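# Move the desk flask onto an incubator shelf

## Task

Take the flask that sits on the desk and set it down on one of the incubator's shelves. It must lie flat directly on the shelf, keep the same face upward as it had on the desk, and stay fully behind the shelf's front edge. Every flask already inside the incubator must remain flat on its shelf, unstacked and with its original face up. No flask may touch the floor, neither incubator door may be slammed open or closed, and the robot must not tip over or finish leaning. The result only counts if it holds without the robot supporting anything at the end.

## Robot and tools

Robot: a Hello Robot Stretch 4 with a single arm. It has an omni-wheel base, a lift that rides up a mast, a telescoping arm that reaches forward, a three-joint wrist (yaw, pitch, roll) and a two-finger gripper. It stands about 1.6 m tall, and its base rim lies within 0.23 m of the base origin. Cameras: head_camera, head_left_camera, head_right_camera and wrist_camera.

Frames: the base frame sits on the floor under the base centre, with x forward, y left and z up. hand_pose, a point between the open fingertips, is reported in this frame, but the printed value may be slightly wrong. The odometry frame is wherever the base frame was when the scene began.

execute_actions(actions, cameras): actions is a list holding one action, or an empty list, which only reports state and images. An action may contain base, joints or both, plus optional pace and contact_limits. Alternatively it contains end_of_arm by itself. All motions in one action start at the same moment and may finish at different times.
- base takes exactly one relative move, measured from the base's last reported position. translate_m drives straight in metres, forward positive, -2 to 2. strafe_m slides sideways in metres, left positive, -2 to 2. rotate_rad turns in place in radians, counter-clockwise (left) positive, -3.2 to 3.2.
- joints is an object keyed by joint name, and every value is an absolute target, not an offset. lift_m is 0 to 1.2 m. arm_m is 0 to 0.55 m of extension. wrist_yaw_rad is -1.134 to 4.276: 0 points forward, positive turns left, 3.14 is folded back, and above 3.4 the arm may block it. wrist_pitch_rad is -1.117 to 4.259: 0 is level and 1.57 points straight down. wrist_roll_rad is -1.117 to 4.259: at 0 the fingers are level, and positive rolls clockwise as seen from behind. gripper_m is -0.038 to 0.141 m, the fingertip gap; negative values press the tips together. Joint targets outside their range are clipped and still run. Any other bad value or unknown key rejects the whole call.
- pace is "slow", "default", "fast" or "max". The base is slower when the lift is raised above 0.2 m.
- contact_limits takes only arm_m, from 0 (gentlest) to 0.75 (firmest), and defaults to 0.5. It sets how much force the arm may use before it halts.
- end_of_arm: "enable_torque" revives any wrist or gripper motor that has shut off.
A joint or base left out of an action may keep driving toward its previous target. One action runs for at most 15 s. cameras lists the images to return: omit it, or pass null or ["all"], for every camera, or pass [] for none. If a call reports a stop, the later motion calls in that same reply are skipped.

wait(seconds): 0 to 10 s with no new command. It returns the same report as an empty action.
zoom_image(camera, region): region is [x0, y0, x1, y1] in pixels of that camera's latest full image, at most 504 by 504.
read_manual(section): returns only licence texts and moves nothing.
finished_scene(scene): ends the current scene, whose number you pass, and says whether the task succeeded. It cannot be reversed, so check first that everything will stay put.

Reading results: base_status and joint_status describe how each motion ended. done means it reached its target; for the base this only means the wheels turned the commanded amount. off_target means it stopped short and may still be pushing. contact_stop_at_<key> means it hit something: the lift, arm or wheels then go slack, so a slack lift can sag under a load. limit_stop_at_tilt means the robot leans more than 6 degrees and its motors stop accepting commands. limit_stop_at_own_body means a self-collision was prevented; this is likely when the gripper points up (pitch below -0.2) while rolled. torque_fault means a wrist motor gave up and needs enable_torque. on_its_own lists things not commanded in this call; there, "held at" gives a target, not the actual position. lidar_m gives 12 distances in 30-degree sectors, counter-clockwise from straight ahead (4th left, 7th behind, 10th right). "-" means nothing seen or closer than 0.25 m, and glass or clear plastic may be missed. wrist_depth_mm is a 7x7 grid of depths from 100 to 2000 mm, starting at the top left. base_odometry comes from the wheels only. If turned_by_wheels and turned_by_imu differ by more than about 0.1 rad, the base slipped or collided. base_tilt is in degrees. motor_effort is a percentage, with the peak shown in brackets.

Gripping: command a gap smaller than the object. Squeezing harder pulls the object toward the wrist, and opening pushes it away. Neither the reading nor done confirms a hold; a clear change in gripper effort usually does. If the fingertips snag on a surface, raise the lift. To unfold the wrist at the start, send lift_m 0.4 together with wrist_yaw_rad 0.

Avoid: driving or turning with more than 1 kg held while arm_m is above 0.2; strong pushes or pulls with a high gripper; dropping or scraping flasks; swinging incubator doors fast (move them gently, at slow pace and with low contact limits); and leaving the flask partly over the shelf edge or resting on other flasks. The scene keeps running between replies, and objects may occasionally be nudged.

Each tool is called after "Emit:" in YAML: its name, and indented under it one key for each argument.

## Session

Emit:
execute_actions:
  actions: []

Scene clock: 0.00 s.
base_odometry: x=+0.000 y=+0.000 heading=+0.000 (m, m, rad; odometry frame)
turned_by_wheels: +0.000 (rad since the last result)
turned_by_imu: +0.000 (rad since the last result)
base_tilt: forward=-0.1 right=-0.2 (deg)
lidar_m: 1.45 1.51 1.97 2.77 1.37 1.32 1.64 2.26 2.04 1.10 1.15 1.51
base_status: not commanded
joint_positions: lift_m=+0.241 arm_m=-0.002 wrist_yaw_rad=+3.081 wrist_pitch_rad=-0.006 wrist_roll_rad=-0.017 gripper_m=+0.057
joint_status: not commanded
motor_effort: lift_m=+18 arm_m=-1 wrist_yaw_rad=+0 wrist_pitch_rad=-7 wrist_roll_rad=+1 gripper_m=-2 wheel_0=+0 wheel_1=+0 wheel_2=+1 (%)
hand_pose: x=-0.1133 y=+0.1047 z=+0.4207 quat_wxyz=(+0.030, +0.003, -0.009, +1.000) (m; base frame)
wrist_depth_mm: 138 209 - - - 1430 - / 110 140 - 1983 1921 1430 - / 110 139 - - - 1430 - / 120 140 - - 1983 1464 1205 / 136 - - 1921 1921 - - / - 1921 1499 1756 213 1708 1661 / 1255 1118 1042 1160 1078 1118 1118
pictures: head_camera, head_left_camera, head_right_camera, wrist_camera
camera_calibration (this result's frames):
wrist_camera: T_world_to_cam=[[0.0745238, 0.997139, -0.0126195, -0.0931567], [-0.0341155, -0.010098, -0.999367, 0.48265], [-0.996636, 0.0749071, 0.0332653, 0.0881565], [0, 0, 0, 1]] pos_world=[0.111268, 0.0911604, 0.478236]
Images, in order (width x height): head_camera 420x560, head_left_camera 420x672, head_right_camera 420x672, wrist_camera 616x392.

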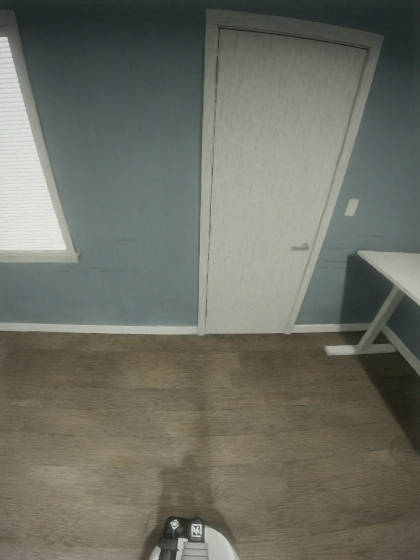

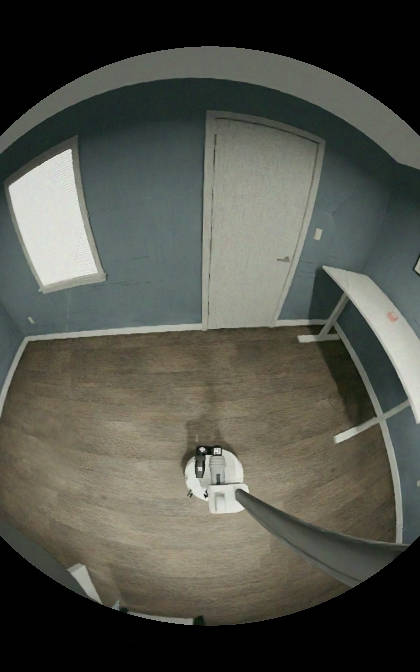

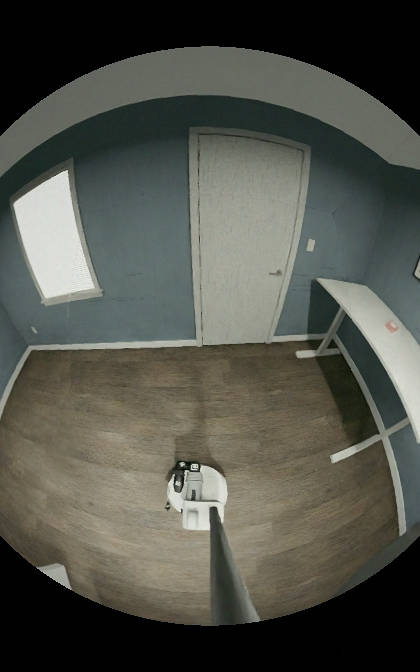

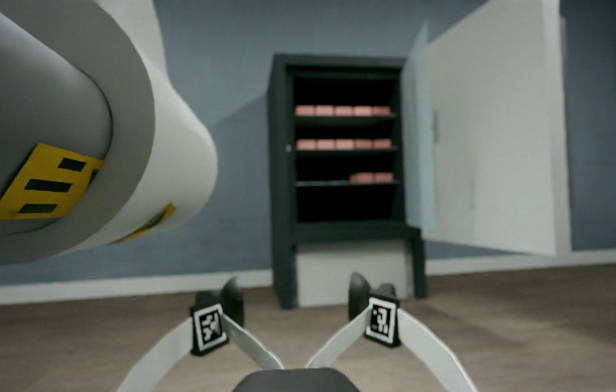

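Emit:
zoom_image:
  camera: "wrist_camera"
  region: [250, 20, 580, 320]

Emit:
zoom_image:
  camera: "head_right_camera"
  region: [300, 260, 420, 470]

Emit:
zoom_image:
  camera: "head_right_camera"
  region: [360, 300, 420, 350]

Region (250, 20, 580, 320) of wrist_camera's 616x392 image, scaled by 1.527; it fills the top 458 rows of this view, and the rest is white.

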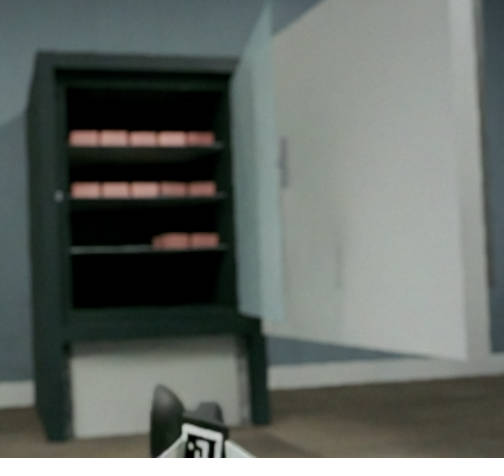

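Region (300, 260, 420, 470) of head_right_camera's 420x672 image, scaled by 2.400, with more detail than that image has; it fills the left 288 columns of this view, and the rest is white.

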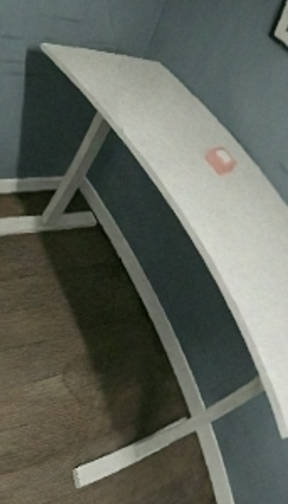

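Region (360, 300, 420, 350) of head_right_camera's 420x672 image, scaled by 8.400, with more detail than that image has.

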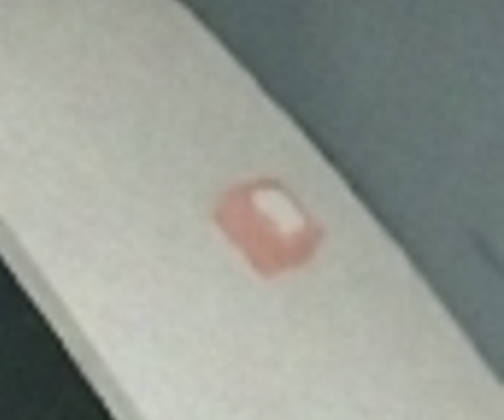

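Emit:
execute_actions:
  actions:
    - {"base": {"rotate_rad": -1.15}, "joints": {"lift_m": 0.6, "wrist_yaw_rad": 1.2, "wrist_pitch_rad": 0.45, "gripper_m": 0.14}, "pace": "fast"}
  cameras: ["head_camera"]

Scene clock: 31.83 s.
base_odometry: x=+0.000 y=+0.000 heading=-1.150 (m, m, rad; odometry frame)
turned_by_wheels: -1.150 (rad since the last result)
turned_by_imu: -1.171 (rad since the last result)
base_tilt: forward=-0.2 right=-0.3 (deg)
lidar_m: 1.12 1.42 1.47 1.50 1.84 2.80 2.81 1.33 1.63 2.22 2.14 1.08
base_status: done
joint_positions: lift_m=+0.600 arm_m=-0.002 wrist_yaw_rad=+1.200 wrist_pitch_rad=+0.452 wrist_roll_rad=-0.017 gripper_m=+0.140
joint_status: all done
motor_effort: lift_m=+21(24) arm_m=-1(1) wrist_yaw_rad=-1(8) wrist_pitch_rad=-6(8) wrist_roll_rad=-1(1) gripper_m=+1(3) wheel_0=+1(6) wheel_1=+0(6) wheel_2=+0(7) (%)
hand_pose: x=+0.3448 y=+0.2103 z=+0.6520 quat_wxyz=(+0.803, -0.133, +0.180, +0.552) (m; base frame)
wrist_depth_mm: 1229 1255 1229 1255 1281 1336 1336 / 1308 1308 1336 1336 1366 1366 1430 / 1397 1397 1430 1430 1464 1499 1537 / 1464 1537 1537 1537 1537 1576 1618 / 1499 1499 1464 1430 1430 1464 1397 / 1205 211 1182 1160 1160 1078 1160 / 1008 946 960 150 976 946 960
pictures: head_camera
Images, in order (width x height): head_camera 420x560.

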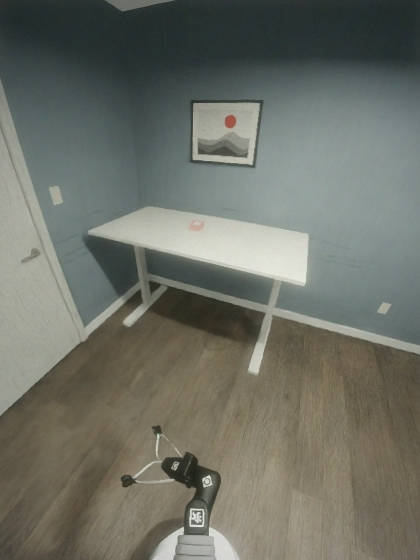

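Emit:
zoom_image:
  camera: "head_camera"
  region: [160, 200, 240, 250]

Emit:
zoom_image:
  camera: "head_camera"
  region: [80, 190, 320, 380]

Region (160, 200, 240, 250) of head_camera's 420x560 image, scaled by 6.300, with more detail than that image has; it fills the top 315 rows of this view, and the rest is white.

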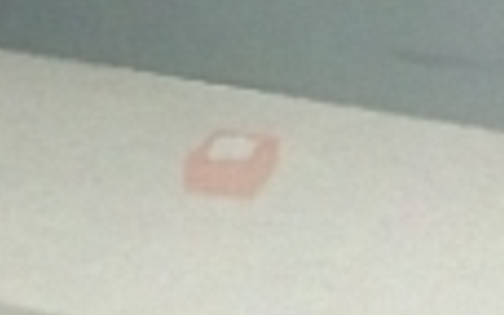

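Region (80, 190, 320, 380) of head_camera's 420x560 image, scaled by 2.100, with more detail than that image has; it fills the top 399 rows of this view, and the rest is white.

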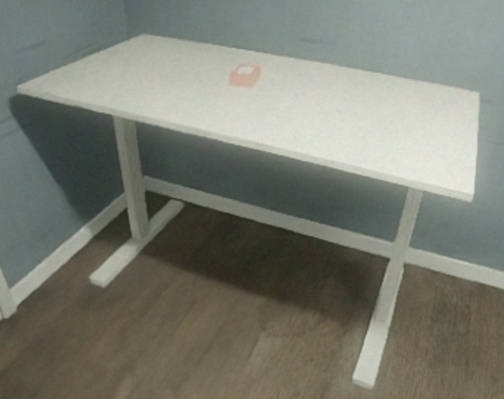

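Emit:
execute_actions:
  actions:
    - {"base": {"translate_m": 0.78}, "joints": {"lift_m": 1.03, "wrist_yaw_rad": -0.22}, "pace": "fast"}
  cameras: ["head_camera", "wrist_camera"]

Scene clock: 84.17 s.
base_odometry: x=+0.319 y=-0.712 heading=-1.150 (m, m, rad; odometry frame)
turned_by_wheels: +0.000 (rad since the last result)
turned_by_imu: -0.001 (rad since the last result)
base_tilt: forward=-0.1 right=-0.3 (deg)
lidar_m: 0.39 0.48 1.02 1.21 1.51 2.97 2.07 2.09 2.34 2.10 0.42 0.37
base_status: done
joint_positions: lift_m=+1.030 arm_m=-0.002 wrist_yaw_rad=-0.220 wrist_pitch_rad=+0.452 wrist_roll_rad=-0.017 gripper_m=+0.140
joint_status: all done
motor_effort: lift_m=+20(21) arm_m=-1(1) wrist_yaw_rad=+0(6) wrist_pitch_rad=-6(6) wrist_roll_rad=+0(1) gripper_m=+1(0) wheel_0=+0(6) wheel_1=+0(7) wheel_2=+0(12) (%)
hand_pose: x=+0.4036 y=-0.1419 z=+1.0819 quat_wxyz=(+0.969, +0.016, +0.224, -0.105) (m; base frame)
wrist_depth_mm: 960 946 931 917 891 878 866 / 1025 991 991 960 946 917 917 / 1008 1008 1025 1008 991 960 960 / 634 668 676 661 661 654 1008 / 517 512 508 504 500 496 496 / 415 212 407 407 404 373 402 / 347 325 332 150 338 329 336
pictures: head_camera, wrist_camera
camera_calibration (this result's frames):
wrist_camera: T_world_to_cam=[[-0.235871, -0.971771, -0.00508398, -0.0397253], [-0.399051, 0.101626, -0.911279, 1.22647], [0.886072, -0.212915, -0.411757, 0.28058], [0, 0, 0, 1]] pos_world=[0.23144, -0.103505, 1.23298]
Images, in order (width x height): head_camera 420x560, wrist_camera 616x392.

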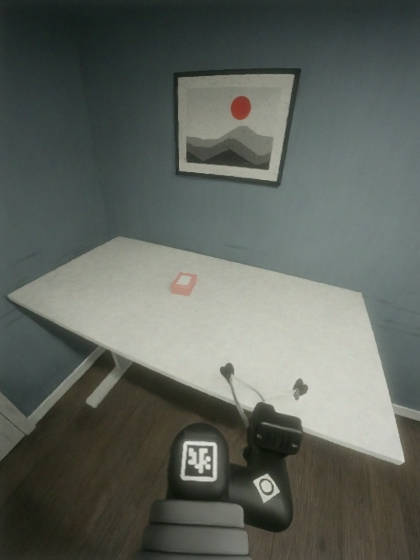

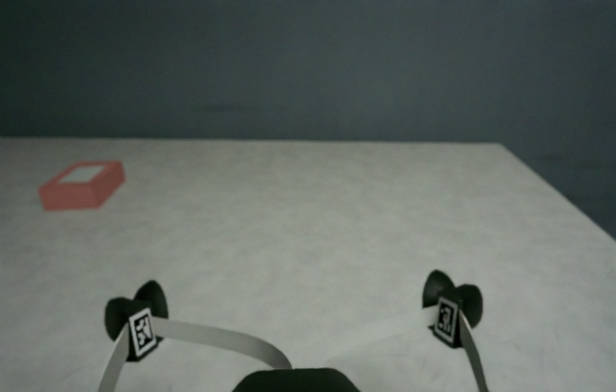

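Emit:
zoom_image:
  camera: "wrist_camera"
  region: [20, 140, 160, 230]

Emit:
zoom_image:
  camera: "head_camera"
  region: [150, 260, 220, 310]

Region (20, 140, 160, 230) of wrist_camera's 616x392 image, scaled by 3.600; it fills the top 324 rows of this view, and the rest is white.

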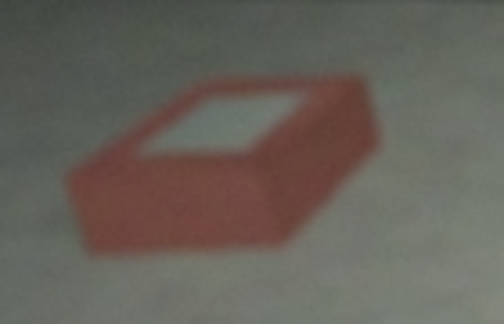

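Region (150, 260, 220, 310) of head_camera's 420x560 image, scaled by 7.200, with more detail than that image has; it fills the top 360 rows of this view, and the rest is white.

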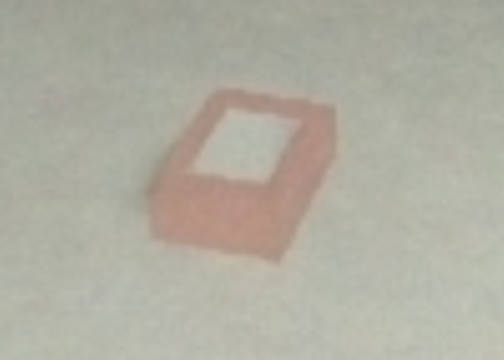

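Emit:
execute_actions:
  actions:
    - {"base": {"strafe_m": 0.259}, "joints": {"lift_m": 0.985, "arm_m": 0.47, "wrist_yaw_rad": -0.18}, "pace": "fast"}
  cameras: ["head_camera", "wrist_camera"]

Scene clock: 112.07 s.
base_odometry: x=+0.555 y=-0.606 heading=-1.150 (m, m, rad; odometry frame)
turned_by_wheels: +0.000 (rad since the last result)
turned_by_imu: -0.001 (rad since the last result)
base_tilt: forward=+0.0 right=+0.2 (deg)
lidar_m: 0.51 0.62 0.93 0.93 1.20 2.37 3.48 2.16 2.32 2.27 0.53 0.46
base_status: done
joint_positions: lift_m=+0.985 arm_m=+0.469 wrist_yaw_rad=-0.180 wrist_pitch_rad=+0.452 wrist_roll_rad=-0.017 gripper_m=+0.140
joint_status: all done
motor_effort: lift_m=+15(19) arm_m=+4(1) wrist_yaw_rad=+0(6) wrist_pitch_rad=-7(7) wrist_roll_rad=-1(1) gripper_m=+0(0) wheel_0=+1(8) wheel_1=-1(10) wheel_2=+0(0) (%)
hand_pose: x=+0.8799 y=-0.1324 z=+1.0374 quat_wxyz=(+0.971, +0.012, +0.224, -0.086) (m; base frame)
wrist_depth_mm: 621 609 591 574 559 549 535 / 661 647 627 615 591 580 564 / 715 691 668 647 627 615 597 / 569 564 554 554 549 544 539 / 430 424 424 349 418 413 410 / 343 212 327 281 338 310 334 / 289 270 267 150 274 272 281
pictures: head_camera, wrist_camera
camera_calibration (this result's frames):
wrist_camera: T_world_to_cam=[[-0.196669, -0.980457, -0.00508551, 0.0459922], [-0.402729, 0.0855098, -0.911316, 1.37613], [0.893941, -0.177179, -0.411675, -0.160018], [0, 0, 0, 1]] pos_world=[0.706298, -0.100931, 1.18844]
Images, in order (width x height): head_camera 420x560, wrist_camera 616x392.

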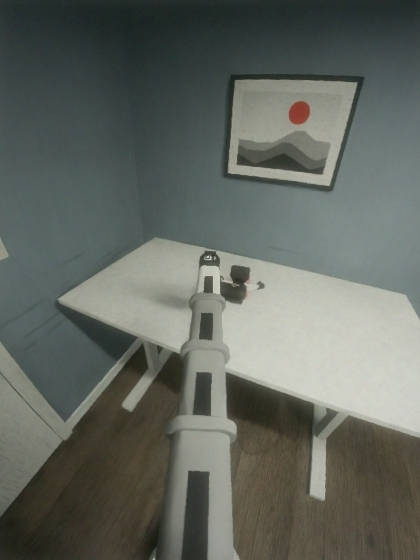

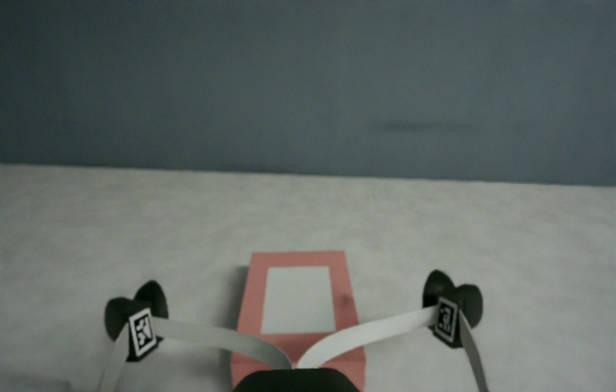

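Emit:
execute_actions:
  actions:
    - {"joints": {"lift_m": 0.935, "arm_m": 0.487, "wrist_yaw_rad": -0.195}}
  cameras: ["wrist_camera"]

Scene clock: 126.40 s.
base_odometry: x=+0.555 y=-0.606 heading=-1.150 (m, m, rad; odometry frame)
turned_by_wheels: +0.000 (rad since the last result)
turned_by_imu: -0.001 (rad since the last result)
base_tilt: forward=-0.2 right=-0.1 (deg)
lidar_m: 0.49 0.62 0.91 0.94 1.21 2.37 3.46 2.17 2.32 2.28 0.53 0.47
base_status: not commanded
joint_positions: lift_m=+0.935 arm_m=+0.486 wrist_yaw_rad=-0.195 wrist_pitch_rad=+0.452 wrist_roll_rad=-0.017 gripper_m=+0.140
joint_status: all done
motor_effort: lift_m=+14(14) arm_m=+4(5) wrist_yaw_rad=-1(4) wrist_pitch_rad=-7(6) wrist_roll_rad=-1(1) gripper_m=-1(0) wheel_0=+1(1) wheel_1=-1(1) wheel_2=+0(0) (%)
hand_pose: x=+0.8948 y=-0.1360 z=+0.9875 quat_wxyz=(+0.970, +0.013, +0.224, -0.093) (m; base frame)
wrist_depth_mm: 603 591 574 559 549 535 525 / 640 621 609 597 580 569 554 / 668 647 634 621 609 591 580 / 445 442 436 433 430 424 421 / 336 334 317 258 327 325 324 / 270 212 217 208 215 244 262 / 226 211 213 150 215 213 220
pictures: wrist_camera
camera_calibration (this result's frames):
wrist_camera: T_world_to_cam=[[-0.211359, -0.977395, -0.0050852, 0.0587343], [-0.40142, 0.0915472, -0.911308, 1.3366], [0.891173, -0.190572, -0.411695, -0.193927], [0, 0, 0, 1]] pos_world=[0.721773, -0.101912, 1.13851]
Images, in order (width x height): wrist_camera 616x392.

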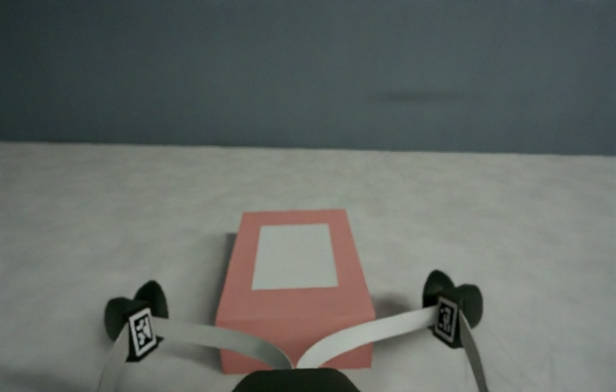

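Emit:
execute_actions:
  actions:
    - {"joints": {"gripper_m": 0.04}}
  cameras: ["wrist_camera"]

Emit:
execute_actions:
  actions:
    - {"joints": {"lift_m": 0.99}}
  cameras: ["wrist_camera"]

Scene clock: 132.33 s.
base_odometry: x=+0.555 y=-0.606 heading=-1.150 (m, m, rad; odometry frame)
turned_by_wheels: +0.000 (rad since the last result)
turned_by_imu: -0.001 (rad since the last result)
base_tilt: forward=-0.1 right=-0.2 (deg)
lidar_m: 0.50 0.60 0.90 0.94 1.18 2.38 3.47 2.15 2.30 2.29 0.54 0.47
base_status: not commanded
joint_positions: lift_m=+0.935 arm_m=+0.486 wrist_yaw_rad=-0.195 wrist_pitch_rad=+0.453 wrist_roll_rad=-0.017 gripper_m=+0.041
joint_status: all done
motor_effort: lift_m=+14(14) arm_m=+4(4) wrist_yaw_rad=-1(1) wrist_pitch_rad=-8(7) wrist_roll_rad=+1(0) gripper_m=-22(21) wheel_0=+1(1) wheel_1=-1(1) wheel_2=+1(0) (%)
hand_pose: x=+0.8948 y=-0.1360 z=+0.9873 quat_wxyz=(+0.970, +0.013, +0.224, -0.093) (m; base frame)
wrist_depth_mm: 603 585 574 559 544 535 525 / 647 627 603 591 574 564 554 / 676 647 640 615 609 597 580 / 442 439 436 433 427 424 421 / 336 332 315 247 325 324 322 / 270 267 200 199 190 263 260 / 225 177 193 193 208 208 220
pictures: wrist_camera
camera_calibration (this result's frames):
wrist_camera: T_world_to_cam=[[-0.211361, -0.977395, -0.00507524, 0.0587248], [-0.4019, 0.0916417, -0.911086, 1.33667], [0.890956, -0.190529, -0.412185, -0.193239], [0, 0, 0, 1]] pos_world=[0.721787, -0.101915, 1.13847]
Images, in order (width x height): wrist_camera 616x392.

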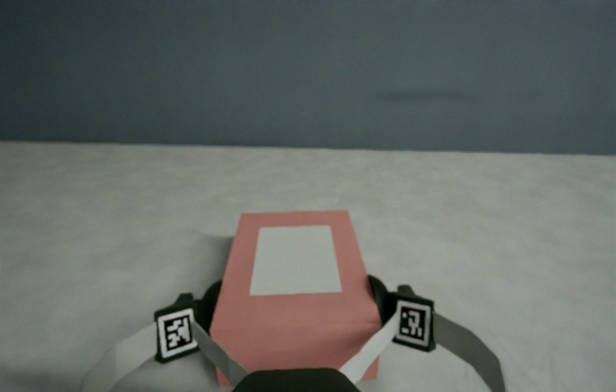

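Scene clock: 133.47 s.
base_odometry: x=+0.555 y=-0.606 heading=-1.150 (m, m, rad; odometry frame)
turned_by_wheels: +0.000 (rad since the last result)
turned_by_imu: +0.000 (rad since the last result)
base_tilt: forward=-0.1 right=-0.3 (deg)
lidar_m: 0.49 0.64 0.92 0.97 1.21 2.38 3.46 2.17 2.28 2.27 0.53 0.48
base_status: not commanded
joint_positions: lift_m=+0.990 arm_m=+0.486 wrist_yaw_rad=-0.195 wrist_pitch_rad=+0.453 wrist_roll_rad=-0.017 gripper_m=+0.041
joint_status: all done
motor_effort: lift_m=+21(22) arm_m=+4(4) wrist_yaw_rad=+0(1) wrist_pitch_rad=-9(9) wrist_roll_rad=+0(0) gripper_m=-22(21) wheel_0=+1(1) wheel_1=-1(1) wheel_2=+0(0) (%)
hand_pose: x=+0.8948 y=-0.1360 z=+1.0417 quat_wxyz=(+0.970, +0.013, +0.224, -0.093) (m; base frame)
wrist_depth_mm: 603 585 574 559 549 535 525 / 640 627 609 591 580 564 554 / 683 661 647 634 621 603 585 / 580 574 564 564 554 554 544 / 436 433 410 247 424 421 418 / 349 347 200 198 191 340 338 / 294 177 193 193 270 268 285
pictures: wrist_camera
camera_calibration (this result's frames):
wrist_camera: T_world_to_cam=[[-0.211362, -0.977395, -0.0050719, 0.0589979], [-0.402067, 0.0916744, -0.911009, 1.38626], [0.890881, -0.190513, -0.412354, -0.170566], [0, 0, 0, 1]] pos_world=[0.721794, -0.101916, 1.19286]
Images, in order (width x height): wrist_camera 616x392.

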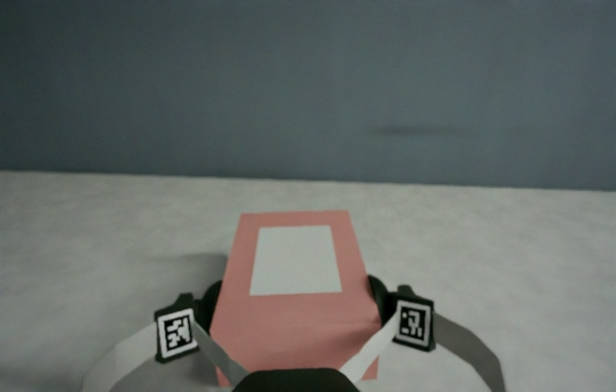

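Emit:
execute_actions:
  actions:
    - {"base": {"translate_m": -1.12}, "joints": {"arm_m": 0.0, "wrist_yaw_rad": 0.0}, "pace": "fast"}
  cameras: ["wrist_camera"]

Emit:
execute_actions:
  actions:
    - {"base": {"rotate_rad": -1.87}, "joints": {"lift_m": 0.63}}
  cameras: ["head_camera", "wrist_camera"]

Scene clock: 185.13 s.
base_odometry: x=+0.098 y=+0.416 heading=-1.150 (m, m, rad; odometry frame)
turned_by_wheels: +0.000 (rad since the last result)
turned_by_imu: +0.000 (rad since the last result)
base_tilt: forward=+0.1 right=-0.1 (deg)
lidar_m: 1.55 1.51 1.35 1.37 1.66 2.38 2.39 1.15 1.31 1.75 2.60 1.51
base_status: done
joint_positions: lift_m=+0.990 arm_m=+0.001 wrist_yaw_rad=+0.000 wrist_pitch_rad=+0.453 wrist_roll_rad=-0.017 gripper_m=+0.041
joint_status: all done
motor_effort: lift_m=+21(21) arm_m=-4(2) wrist_yaw_rad=+0(5) wrist_pitch_rad=-9(9) wrist_roll_rad=+0(0) gripper_m=-21(22) wheel_0=+1(3) wheel_1=+0(6) wheel_2=+0(10) (%)
hand_pose: x=+0.4310 y=-0.0874 z=+1.0416 quat_wxyz=(+0.974, -0.008, +0.225, +0.002) (m; base frame)
wrist_depth_mm: 1430 1808 - - 1921 1808 1661 / 1430 1808 1921 1863 1756 1756 1756 / 1464 1921 - - - 1983 1863 / 1499 1983 - - - - 1983 / 1499 1983 - 248 - - - / 1537 1808 200 199 190 1756 1756 / 1464 177 193 193 1366 1366 1464
pictures: wrist_camera
camera_calibration (this result's frames):
wrist_camera: T_world_to_cam=[[-0.0183442, -0.999819, -0.00506645, -0.076756], [-0.41249, 0.0121839, -0.910881, 1.1927], [0.910777, -0.0146195, -0.412639, 0.258895], [0, 0, 0, 1]] pos_world=[0.254774, -0.087489, 1.19285]
Images, in order (width x height): wrist_camera 616x392.

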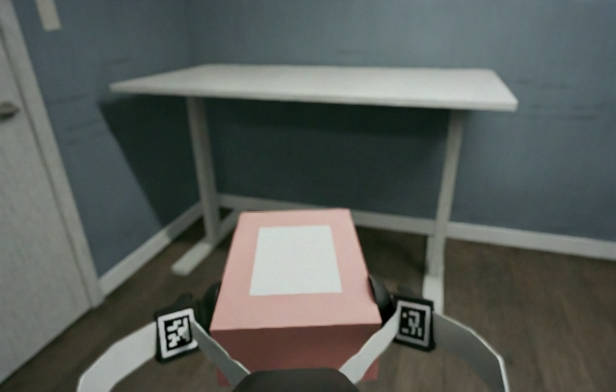

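Scene clock: 187.60 s.
base_odometry: x=+0.098 y=+0.416 heading=-3.020 (m, m, rad; odometry frame)
turned_by_wheels: -1.870 (rad since the last result)
turned_by_imu: -1.903 (rad since the last result)
base_tilt: forward=-0.1 right=-0.2 (deg)
lidar_m: 0.50 2.49 2.37 1.54 1.65 1.42 1.38 1.39 2.08 2.36 2.49 1.17
base_status: done
joint_positions: lift_m=+0.630 arm_m=+0.001 wrist_yaw_rad=+0.000 wrist_pitch_rad=+0.453 wrist_roll_rad=-0.017 gripper_m=+0.041
joint_status: all done
motor_effort: lift_m=+15(18) arm_m=-4(4) wrist_yaw_rad=+0(1) wrist_pitch_rad=-8(9) wrist_roll_rad=+0(0) gripper_m=-23(22) wheel_0=+1(5) wheel_1=+0(3) wheel_2=+1(5) (%)
hand_pose: x=+0.4310 y=-0.0874 z=+0.6822 quat_wxyz=(+0.974, -0.008, +0.225, +0.002) (m; base frame)
wrist_depth_mm: 1983 1983 1983 1808 1537 1060 768 / - - - 1921 1576 1078 788 / - - - 1661 1618 1098 842 / - - - 1756 1756 1118 891 / 1537 1499 1464 247 1499 1499 1430 / 1229 1229 200 199 190 1205 1205 / 1042 177 193 193 960 946 1008
pictures: head_camera, wrist_camera
camera_calibration (this result's frames):
wrist_camera: T_world_to_cam=[[-0.0183002, -0.99982, -0.00506522, -0.0785856], [-0.412366, 0.0121627, -0.910937, 0.865306], [0.910834, -0.0145816, -0.412515, 0.110453], [0, 0, 0, 1]] pos_world=[0.25478, -0.0874853, 0.833405]
Images, in order (width x height): head_camera 420x560, wrist_camera 616x392.

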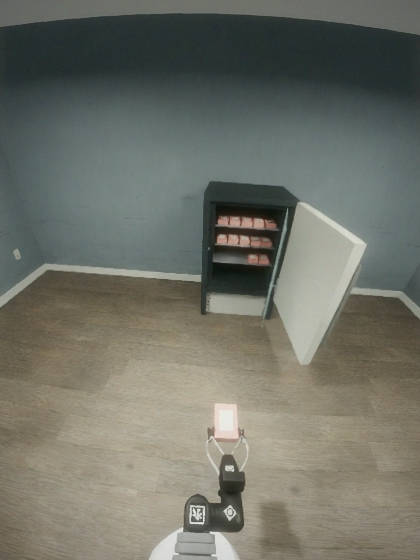

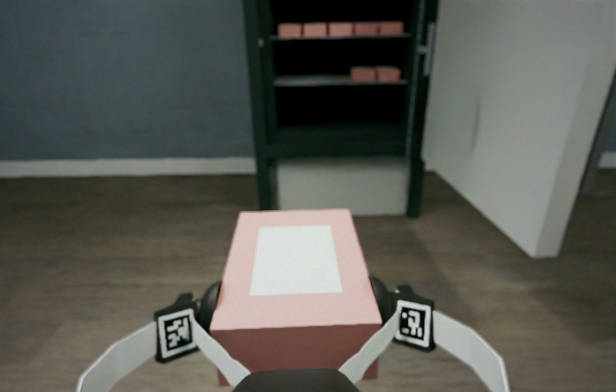

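Emit:
execute_actions:
  actions: []

Scene clock: 198.37 s.
base_odometry: x=+0.098 y=+0.416 heading=-3.020 (m, m, rad; odometry frame)
turned_by_wheels: +0.000 (rad since the last result)
turned_by_imu: +0.000 (rad since the last result)
base_tilt: forward=-0.1 right=+0.0 (deg)
lidar_m: 0.52 2.49 2.42 1.55 1.67 1.42 1.36 1.41 2.07 2.37 2.50 1.18
base_status: done
joint_positions: lift_m=+0.630 arm_m=+0.001 wrist_yaw_rad=+0.000 wrist_pitch_rad=+0.453 wrist_roll_rad=-0.017 gripper_m=+0.041
joint_status: all done
motor_effort: lift_m=+15(18) arm_m=-4(4) wrist_yaw_rad=+0(1) wrist_pitch_rad=-8(9) wrist_roll_rad=+0(0) gripper_m=-22(22) wheel_0=+1(5) wheel_1=+0(3) wheel_2=+0(5) (%)
hand_pose: x=+0.4310 y=-0.0874 z=+0.6822 quat_wxyz=(+0.974, -0.008, +0.225, +0.002) (m; base frame)
wrist_depth_mm: 1983 1921 1921 1863 1537 1060 768 / - - - 1921 1576 1078 788 / - - - 1661 1661 1118 842 / - - - 1708 1708 1118 891 / 1537 1537 1430 247 1499 1464 1397 / 1229 1229 200 199 190 1205 1205 / 1025 177 193 193 946 946 1008
pictures: head_camera, head_left_camera, head_right_camera, wrist_camera
camera_calibration (this result's frames):
wrist_camera: T_world_to_cam=[[-0.0183002, -0.99982, -0.00506509, -0.0785857], [-0.412366, 0.0121626, -0.910937, 0.865306], [0.910834, -0.0145816, -0.412515, 0.110453], [0, 0, 0, 1]] pos_world=[0.25478, -0.0874853, 0.833405]
Images, in order (width x height): head_camera 420x560, head_left_camera 420x672, head_right_camera 420x672, wrist_camera 616x392.

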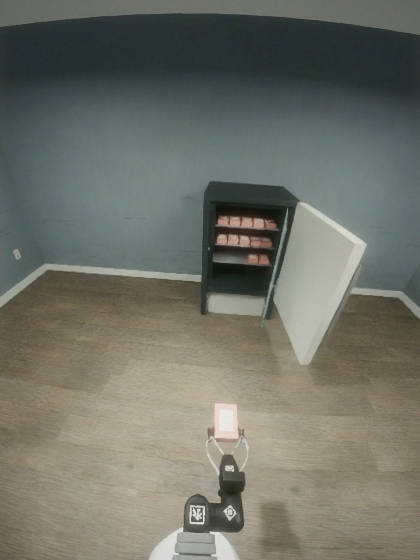

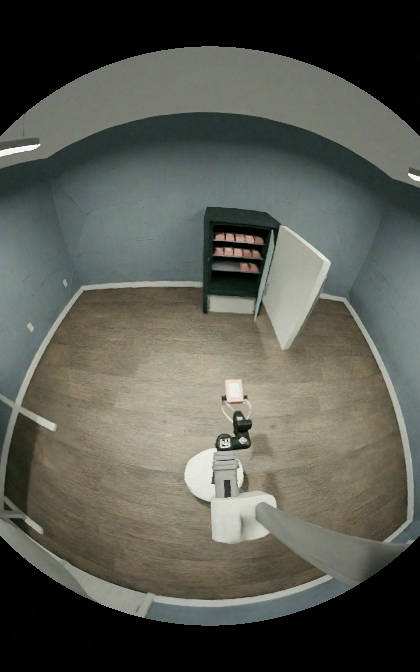

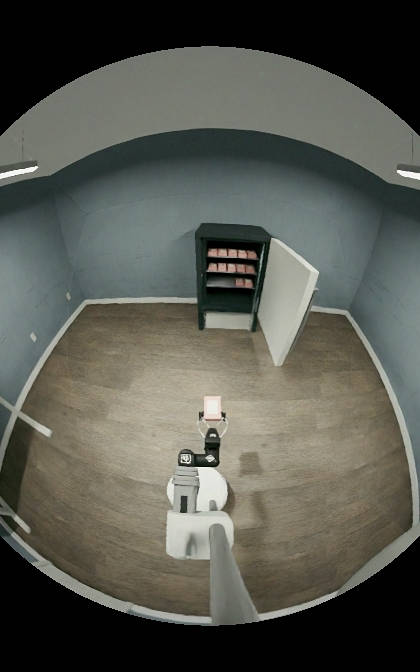

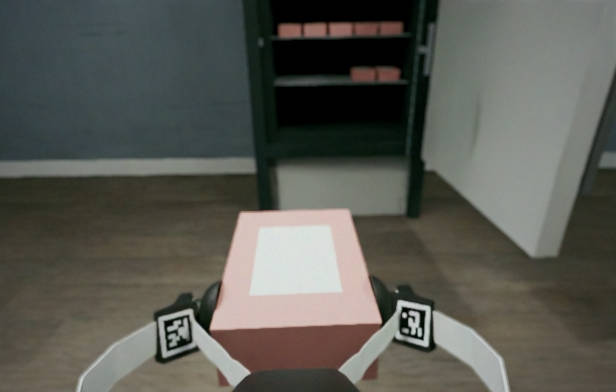

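Emit:
zoom_image:
  camera: "head_camera"
  region: [180, 160, 380, 380]

Emit:
zoom_image:
  camera: "head_left_camera"
  region: [180, 190, 340, 360]

Region (180, 160, 380, 380) of head_camera's 420x560 image, scaled by 2.291, with more detail than that image has; it fills the left 458 columns of this view, and the rest is white.

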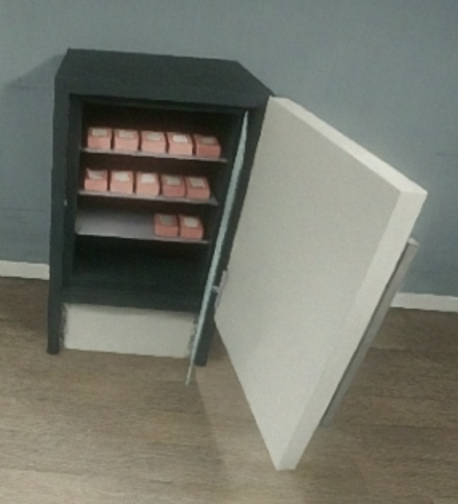

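Region (180, 190, 340, 360) of head_left_camera's 420x672 image, scaled by 2.965, with more detail than that image has; it fills the left 474 columns of this view, and the rest is white.

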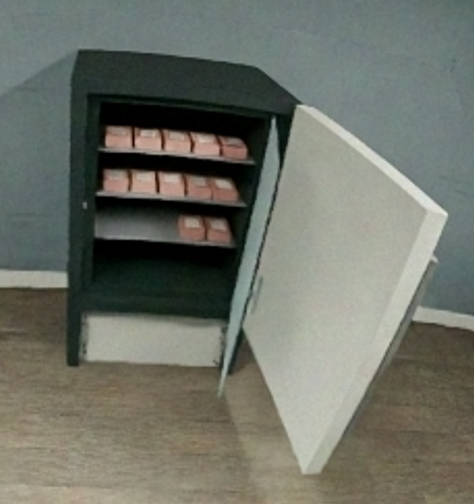

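Emit:
execute_actions:
  actions:
    - {"base": {"translate_m": 1.1}, "joints": {"lift_m": 0.61, "arm_m": 0.08}, "pace": "fast"}

Scene clock: 238.50 s.
base_odometry: x=-0.994 y=+0.282 heading=-3.020 (m, m, rad; odometry frame)
turned_by_wheels: +0.000 (rad since the last result)
turned_by_imu: -0.001 (rad since the last result)
base_tilt: forward=+0.0 right=-0.2 (deg)
lidar_m: 0.58 1.27 1.91 2.26 1.72 2.24 2.47 2.61 2.50 0.60 0.43 0.64
base_status: done
joint_positions: lift_m=+0.610 arm_m=+0.079 wrist_yaw_rad=+0.000 wrist_pitch_rad=+0.453 wrist_roll_rad=-0.017 gripper_m=+0.041
joint_status: all done
motor_effort: lift_m=+15(15) arm_m=+4(7) wrist_yaw_rad=+0(1) wrist_pitch_rad=-9(9) wrist_roll_rad=+0(0) gripper_m=-23(21) wheel_0=+0(5) wheel_1=-2(6) wheel_2=+0(12) (%)
hand_pose: x=+0.5096 y=-0.0874 z=+0.6622 quat_wxyz=(+0.974, -0.008, +0.225, +0.002) (m; base frame)
wrist_depth_mm: 878 309 377 415 413 413 410 / 931 330 379 809 820 809 661 / 991 349 407 750 741 741 621 / 1060 379 424 517 549 504 480 / 1138 1118 410 247 750 750 676 / 1160 1138 199 199 191 603 597 / 1008 177 193 192 525 517 530
pictures: head_camera, head_left_camera, head_right_camera, wrist_camera
camera_calibration (this result's frames):
wrist_camera: T_world_to_cam=[[-0.0181841, -0.999822, -0.0050637, -0.07728], [-0.412444, 0.0121146, -0.910903, 0.879427], [0.910802, -0.0144755, -0.41259, 0.0307104], [0, 0, 0, 1]] pos_world=[0.333338, -0.0874756, 0.813352]
Images, in order (width x height): head_camera 420x560, head_left_camera 420x672, head_right_camera 420x672, wrist_camera 616x392.

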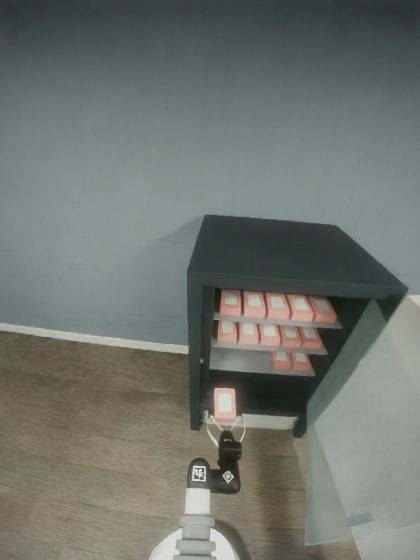

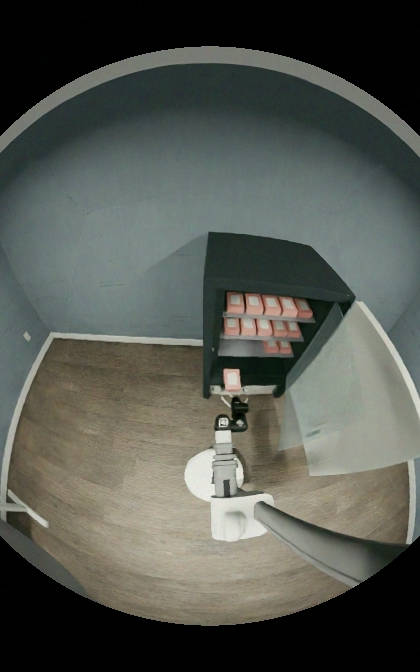

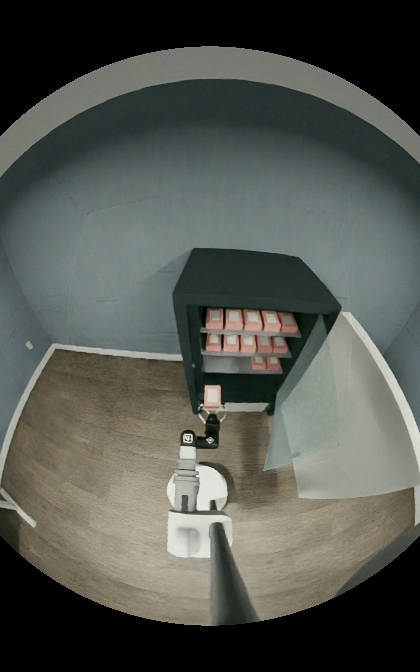

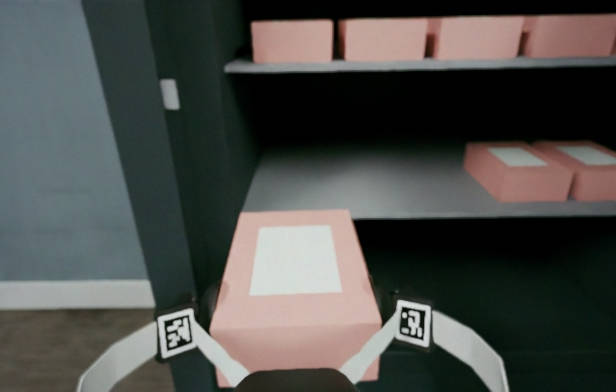

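Emit:
execute_actions:
  actions:
    - {"base": {"strafe_m": -0.085}, "joints": {"arm_m": 0.2}, "contact_limits": {"arm_m": 0.2}}

Scene clock: 264.73 s.
base_odometry: x=-1.005 y=+0.367 heading=-3.020 (m, m, rad; odometry frame)
turned_by_wheels: +0.000 (rad since the last result)
turned_by_imu: -0.001 (rad since the last result)
base_tilt: forward=-0.1 right=-0.3 (deg)
lidar_m: 0.63 1.31 1.88 2.38 1.80 2.45 2.47 2.62 2.39 0.51 0.36 0.65
base_status: done
joint_positions: lift_m=+0.610 arm_m=+0.199 wrist_yaw_rad=+0.000 wrist_pitch_rad=+0.453 wrist_roll_rad=-0.017 gripper_m=+0.041
joint_status: all done
motor_effort: lift_m=+15(15) arm_m=+4(4) wrist_yaw_rad=+0(0) wrist_pitch_rad=-8(8) wrist_roll_rad=+0(0) gripper_m=-22(20) wheel_0=-1(7) wheel_1=+1(8) wheel_2=+1(2) (%)
contact_limits: arm_m 0.2
hand_pose: x=+0.6296 y=-0.0874 z=+0.6622 quat_wxyz=(+0.974, -0.008, +0.225, +0.002) (m; base frame)
wrist_depth_mm: 242 314 329 296 314 297 296 / 254 314 325 303 315 306 301 / 267 357 640 707 715 707 564 / 282 353 517 517 512 418 410 / 294 353 377 247 389 368 368 / 294 338 200 198 190 597 554 / 303 177 193 193 477 477 504
pictures: head_camera, head_left_camera, head_right_camera, wrist_camera
camera_calibration (this result's frames):
wrist_camera: T_world_to_cam=[[-0.018196, -0.999822, -0.00506583, -0.0750921], [-0.412339, 0.0121198, -0.91095, 0.928911], [0.910849, -0.0144868, -0.412486, -0.0786686], [0, 0, 0, 1]] pos_world=[0.453315, -0.0874766, 0.813361]
Images, in order (width x height): head_camera 420x560, head_left_camera 420x672, head_right_camera 420x672, wrist_camera 616x392.

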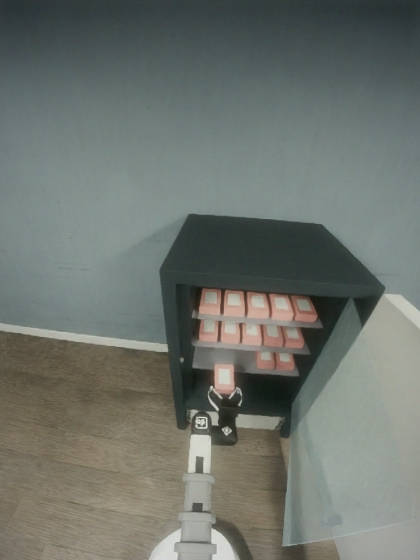

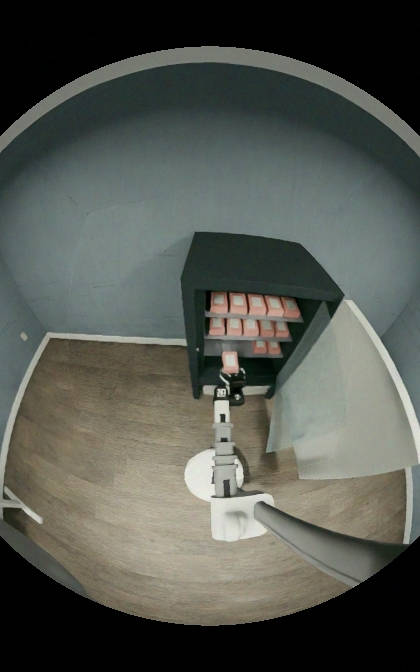

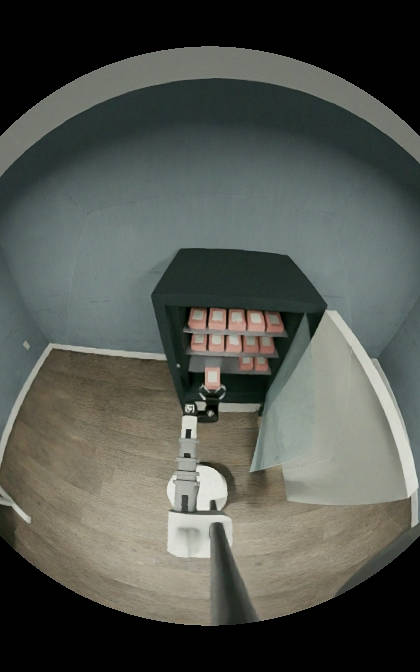

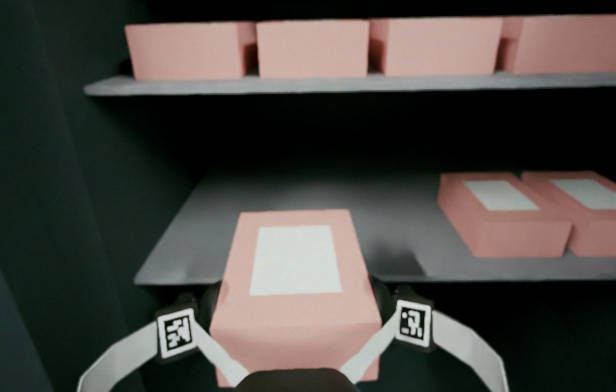

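Emit:
execute_actions:
  actions:
    - {"joints": {"arm_m": 0.375, "lift_m": 0.597}, "contact_limits": {"arm_m": 0.2}}
  cameras: ["head_camera", "wrist_camera"]

Scene clock: 279.50 s.
base_odometry: x=-1.005 y=+0.367 heading=-3.020 (m, m, rad; odometry frame)
turned_by_wheels: +0.000 (rad since the last result)
turned_by_imu: -0.001 (rad since the last result)
base_tilt: forward=-0.1 right=+0.0 (deg)
lidar_m: 0.62 1.33 1.88 2.36 1.79 2.46 2.48 2.62 2.42 0.52 0.39 0.61
base_status: not commanded
joint_positions: lift_m=+0.597 arm_m=+0.374 wrist_yaw_rad=+0.000 wrist_pitch_rad=+0.453 wrist_roll_rad=-0.017 gripper_m=+0.041
joint_status: all done
motor_effort: lift_m=+15(15) arm_m=+4(7) wrist_yaw_rad=+0(1) wrist_pitch_rad=-8(9) wrist_roll_rad=+0(0) gripper_m=-21(21) wheel_0=-1(1) wheel_1=+1(1) wheel_2=+0(0) (%)
contact_limits: arm_m 0.2
hand_pose: x=+0.8046 y=-0.0874 z=+0.6493 quat_wxyz=(+0.974, -0.008, +0.224, +0.002) (m; base frame)
wrist_depth_mm: 129 129 132 129 129 132 128 / 137 137 140 137 136 137 135 / 132 130 128 126 124 121 535 / 226 336 484 484 477 473 469 / 225 334 353 247 364 362 293 / 224 290 200 199 190 293 264 / 224 177 193 192 233 231 240
pictures: head_camera, wrist_camera
camera_calibration (this result's frames):
wrist_camera: T_world_to_cam=[[-0.0181039, -0.999823, -0.00506706, -0.0720227], [-0.412279, 0.012082, -0.910977, 0.989268], [0.910878, -0.0144032, -0.412425, -0.243462], [0, 0, 0, 1]] pos_world=[0.628315, -0.087469, 0.800426]
Images, in order (width x height): head_camera 420x560, wrist_camera 616x392.

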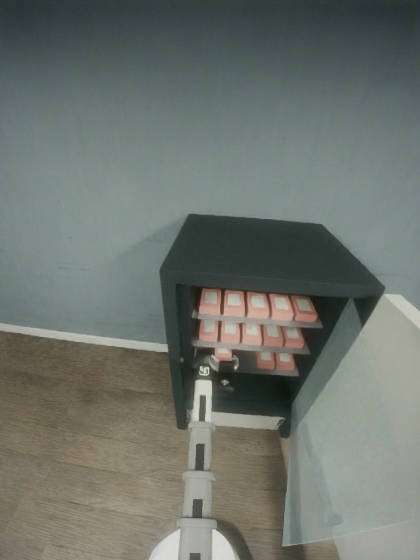

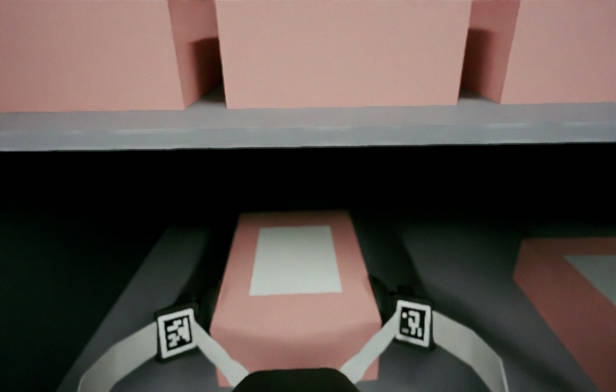

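Emit:
execute_actions:
  actions:
    - {"joints": {"lift_m": 0.578}, "pace": "slow"}
  cameras: ["wrist_camera"]

Scene clock: 286.30 s.
base_odometry: x=-1.005 y=+0.367 heading=-3.020 (m, m, rad; odometry frame)
turned_by_wheels: +0.000 (rad since the last result)
turned_by_imu: -0.001 (rad since the last result)
base_tilt: forward=-0.1 right=-0.2 (deg)
lidar_m: 0.62 1.30 1.86 2.38 1.80 2.50 2.47 2.60 2.38 0.53 0.37 0.63
base_status: not commanded
joint_positions: lift_m=+0.578 arm_m=+0.374 wrist_yaw_rad=+0.000 wrist_pitch_rad=+0.453 wrist_roll_rad=-0.017 gripper_m=+0.041
joint_status: all done
motor_effort: lift_m=+14(13) arm_m=+4(4) wrist_yaw_rad=-1(0) wrist_pitch_rad=-9(8) wrist_roll_rad=+0(0) gripper_m=-19(24) wheel_0=-1(1) wheel_1=+2(1) wheel_2=+0(1) (%)
hand_pose: x=+0.8046 y=-0.0874 z=+0.6303 quat_wxyz=(+0.974, -0.008, +0.224, +0.002) (m; base frame)
wrist_depth_mm: 129 129 132 129 129 130 128 / 117 113 110 517 517 512 512 / 226 338 544 544 539 539 535 / 226 336 442 439 436 430 427 / 225 312 320 248 330 330 276 / 225 272 200 199 191 266 251 / 215 177 193 193 211 210 223
pictures: wrist_camera
camera_calibration (this result's frames):
wrist_camera: T_world_to_cam=[[-0.0181039, -0.999823, -0.00506706, -0.0721189], [-0.412279, 0.012082, -0.910977, 0.971973], [0.910878, -0.0144032, -0.412425, -0.251294], [0, 0, 0, 1]] pos_world=[0.628316, -0.087469, 0.78144]
Images, in order (width x height): wrist_camera 616x392.

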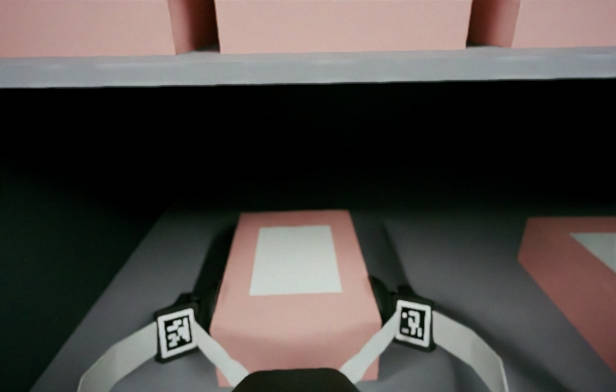

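Emit:
execute_actions:
  actions:
    - {"joints": {"lift_m": 0.575, "gripper_m": 0.12}}
  cameras: ["wrist_camera"]

Scene clock: 292.83 s.
base_odometry: x=-1.005 y=+0.367 heading=-3.020 (m, m, rad; odometry frame)
turned_by_wheels: +0.000 (rad since the last result)
turned_by_imu: -0.001 (rad since the last result)
base_tilt: forward=-0.2 right=-0.2 (deg)
lidar_m: 0.61 1.33 1.87 2.38 1.80 2.46 2.46 2.60 2.42 0.52 0.36 0.65
base_status: not commanded
joint_positions: lift_m=+0.575 arm_m=+0.374 wrist_yaw_rad=+0.000 wrist_pitch_rad=+0.453 wrist_roll_rad=-0.017 gripper_m=+0.120
joint_status: all done
motor_effort: lift_m=+15(12) arm_m=+4(4) wrist_yaw_rad=-1(1) wrist_pitch_rad=-7(9) wrist_roll_rad=+0(0) gripper_m=+0(21) wheel_0=-1(1) wheel_1=+1(1) wheel_2=+0(1) (%)
hand_pose: x=+0.8046 y=-0.0874 z=+0.6273 quat_wxyz=(+0.974, -0.008, +0.224, +0.002) (m; base frame)
wrist_depth_mm: 128 128 129 127 127 130 128 / 208 296 517 517 517 512 512 / 226 336 535 539 539 539 535 / 225 334 436 433 430 424 418 / 225 312 317 257 327 325 277 / 224 249 212 207 206 252 251 / 214 217 213 155 215 213 220
pictures: wrist_camera
camera_calibration (this result's frames):
wrist_camera: T_world_to_cam=[[-0.0181026, -0.999823, -0.00507262, -0.0721308], [-0.412007, 0.0120822, -0.911101, 0.969154], [0.911001, -0.0144034, -0.412153, -0.252819], [0, 0, 0, 1]] pos_world=[0.628311, -0.087469, 0.77843]
Images, in order (width x height): wrist_camera 616x392.

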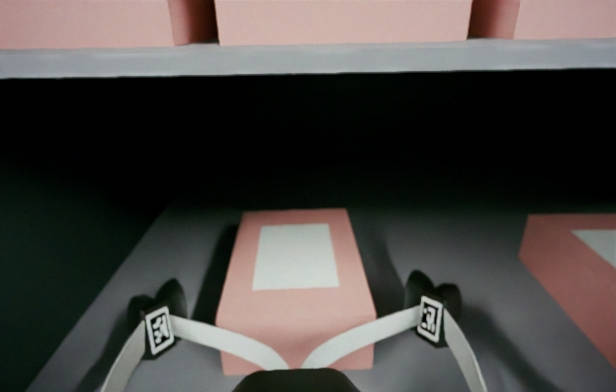

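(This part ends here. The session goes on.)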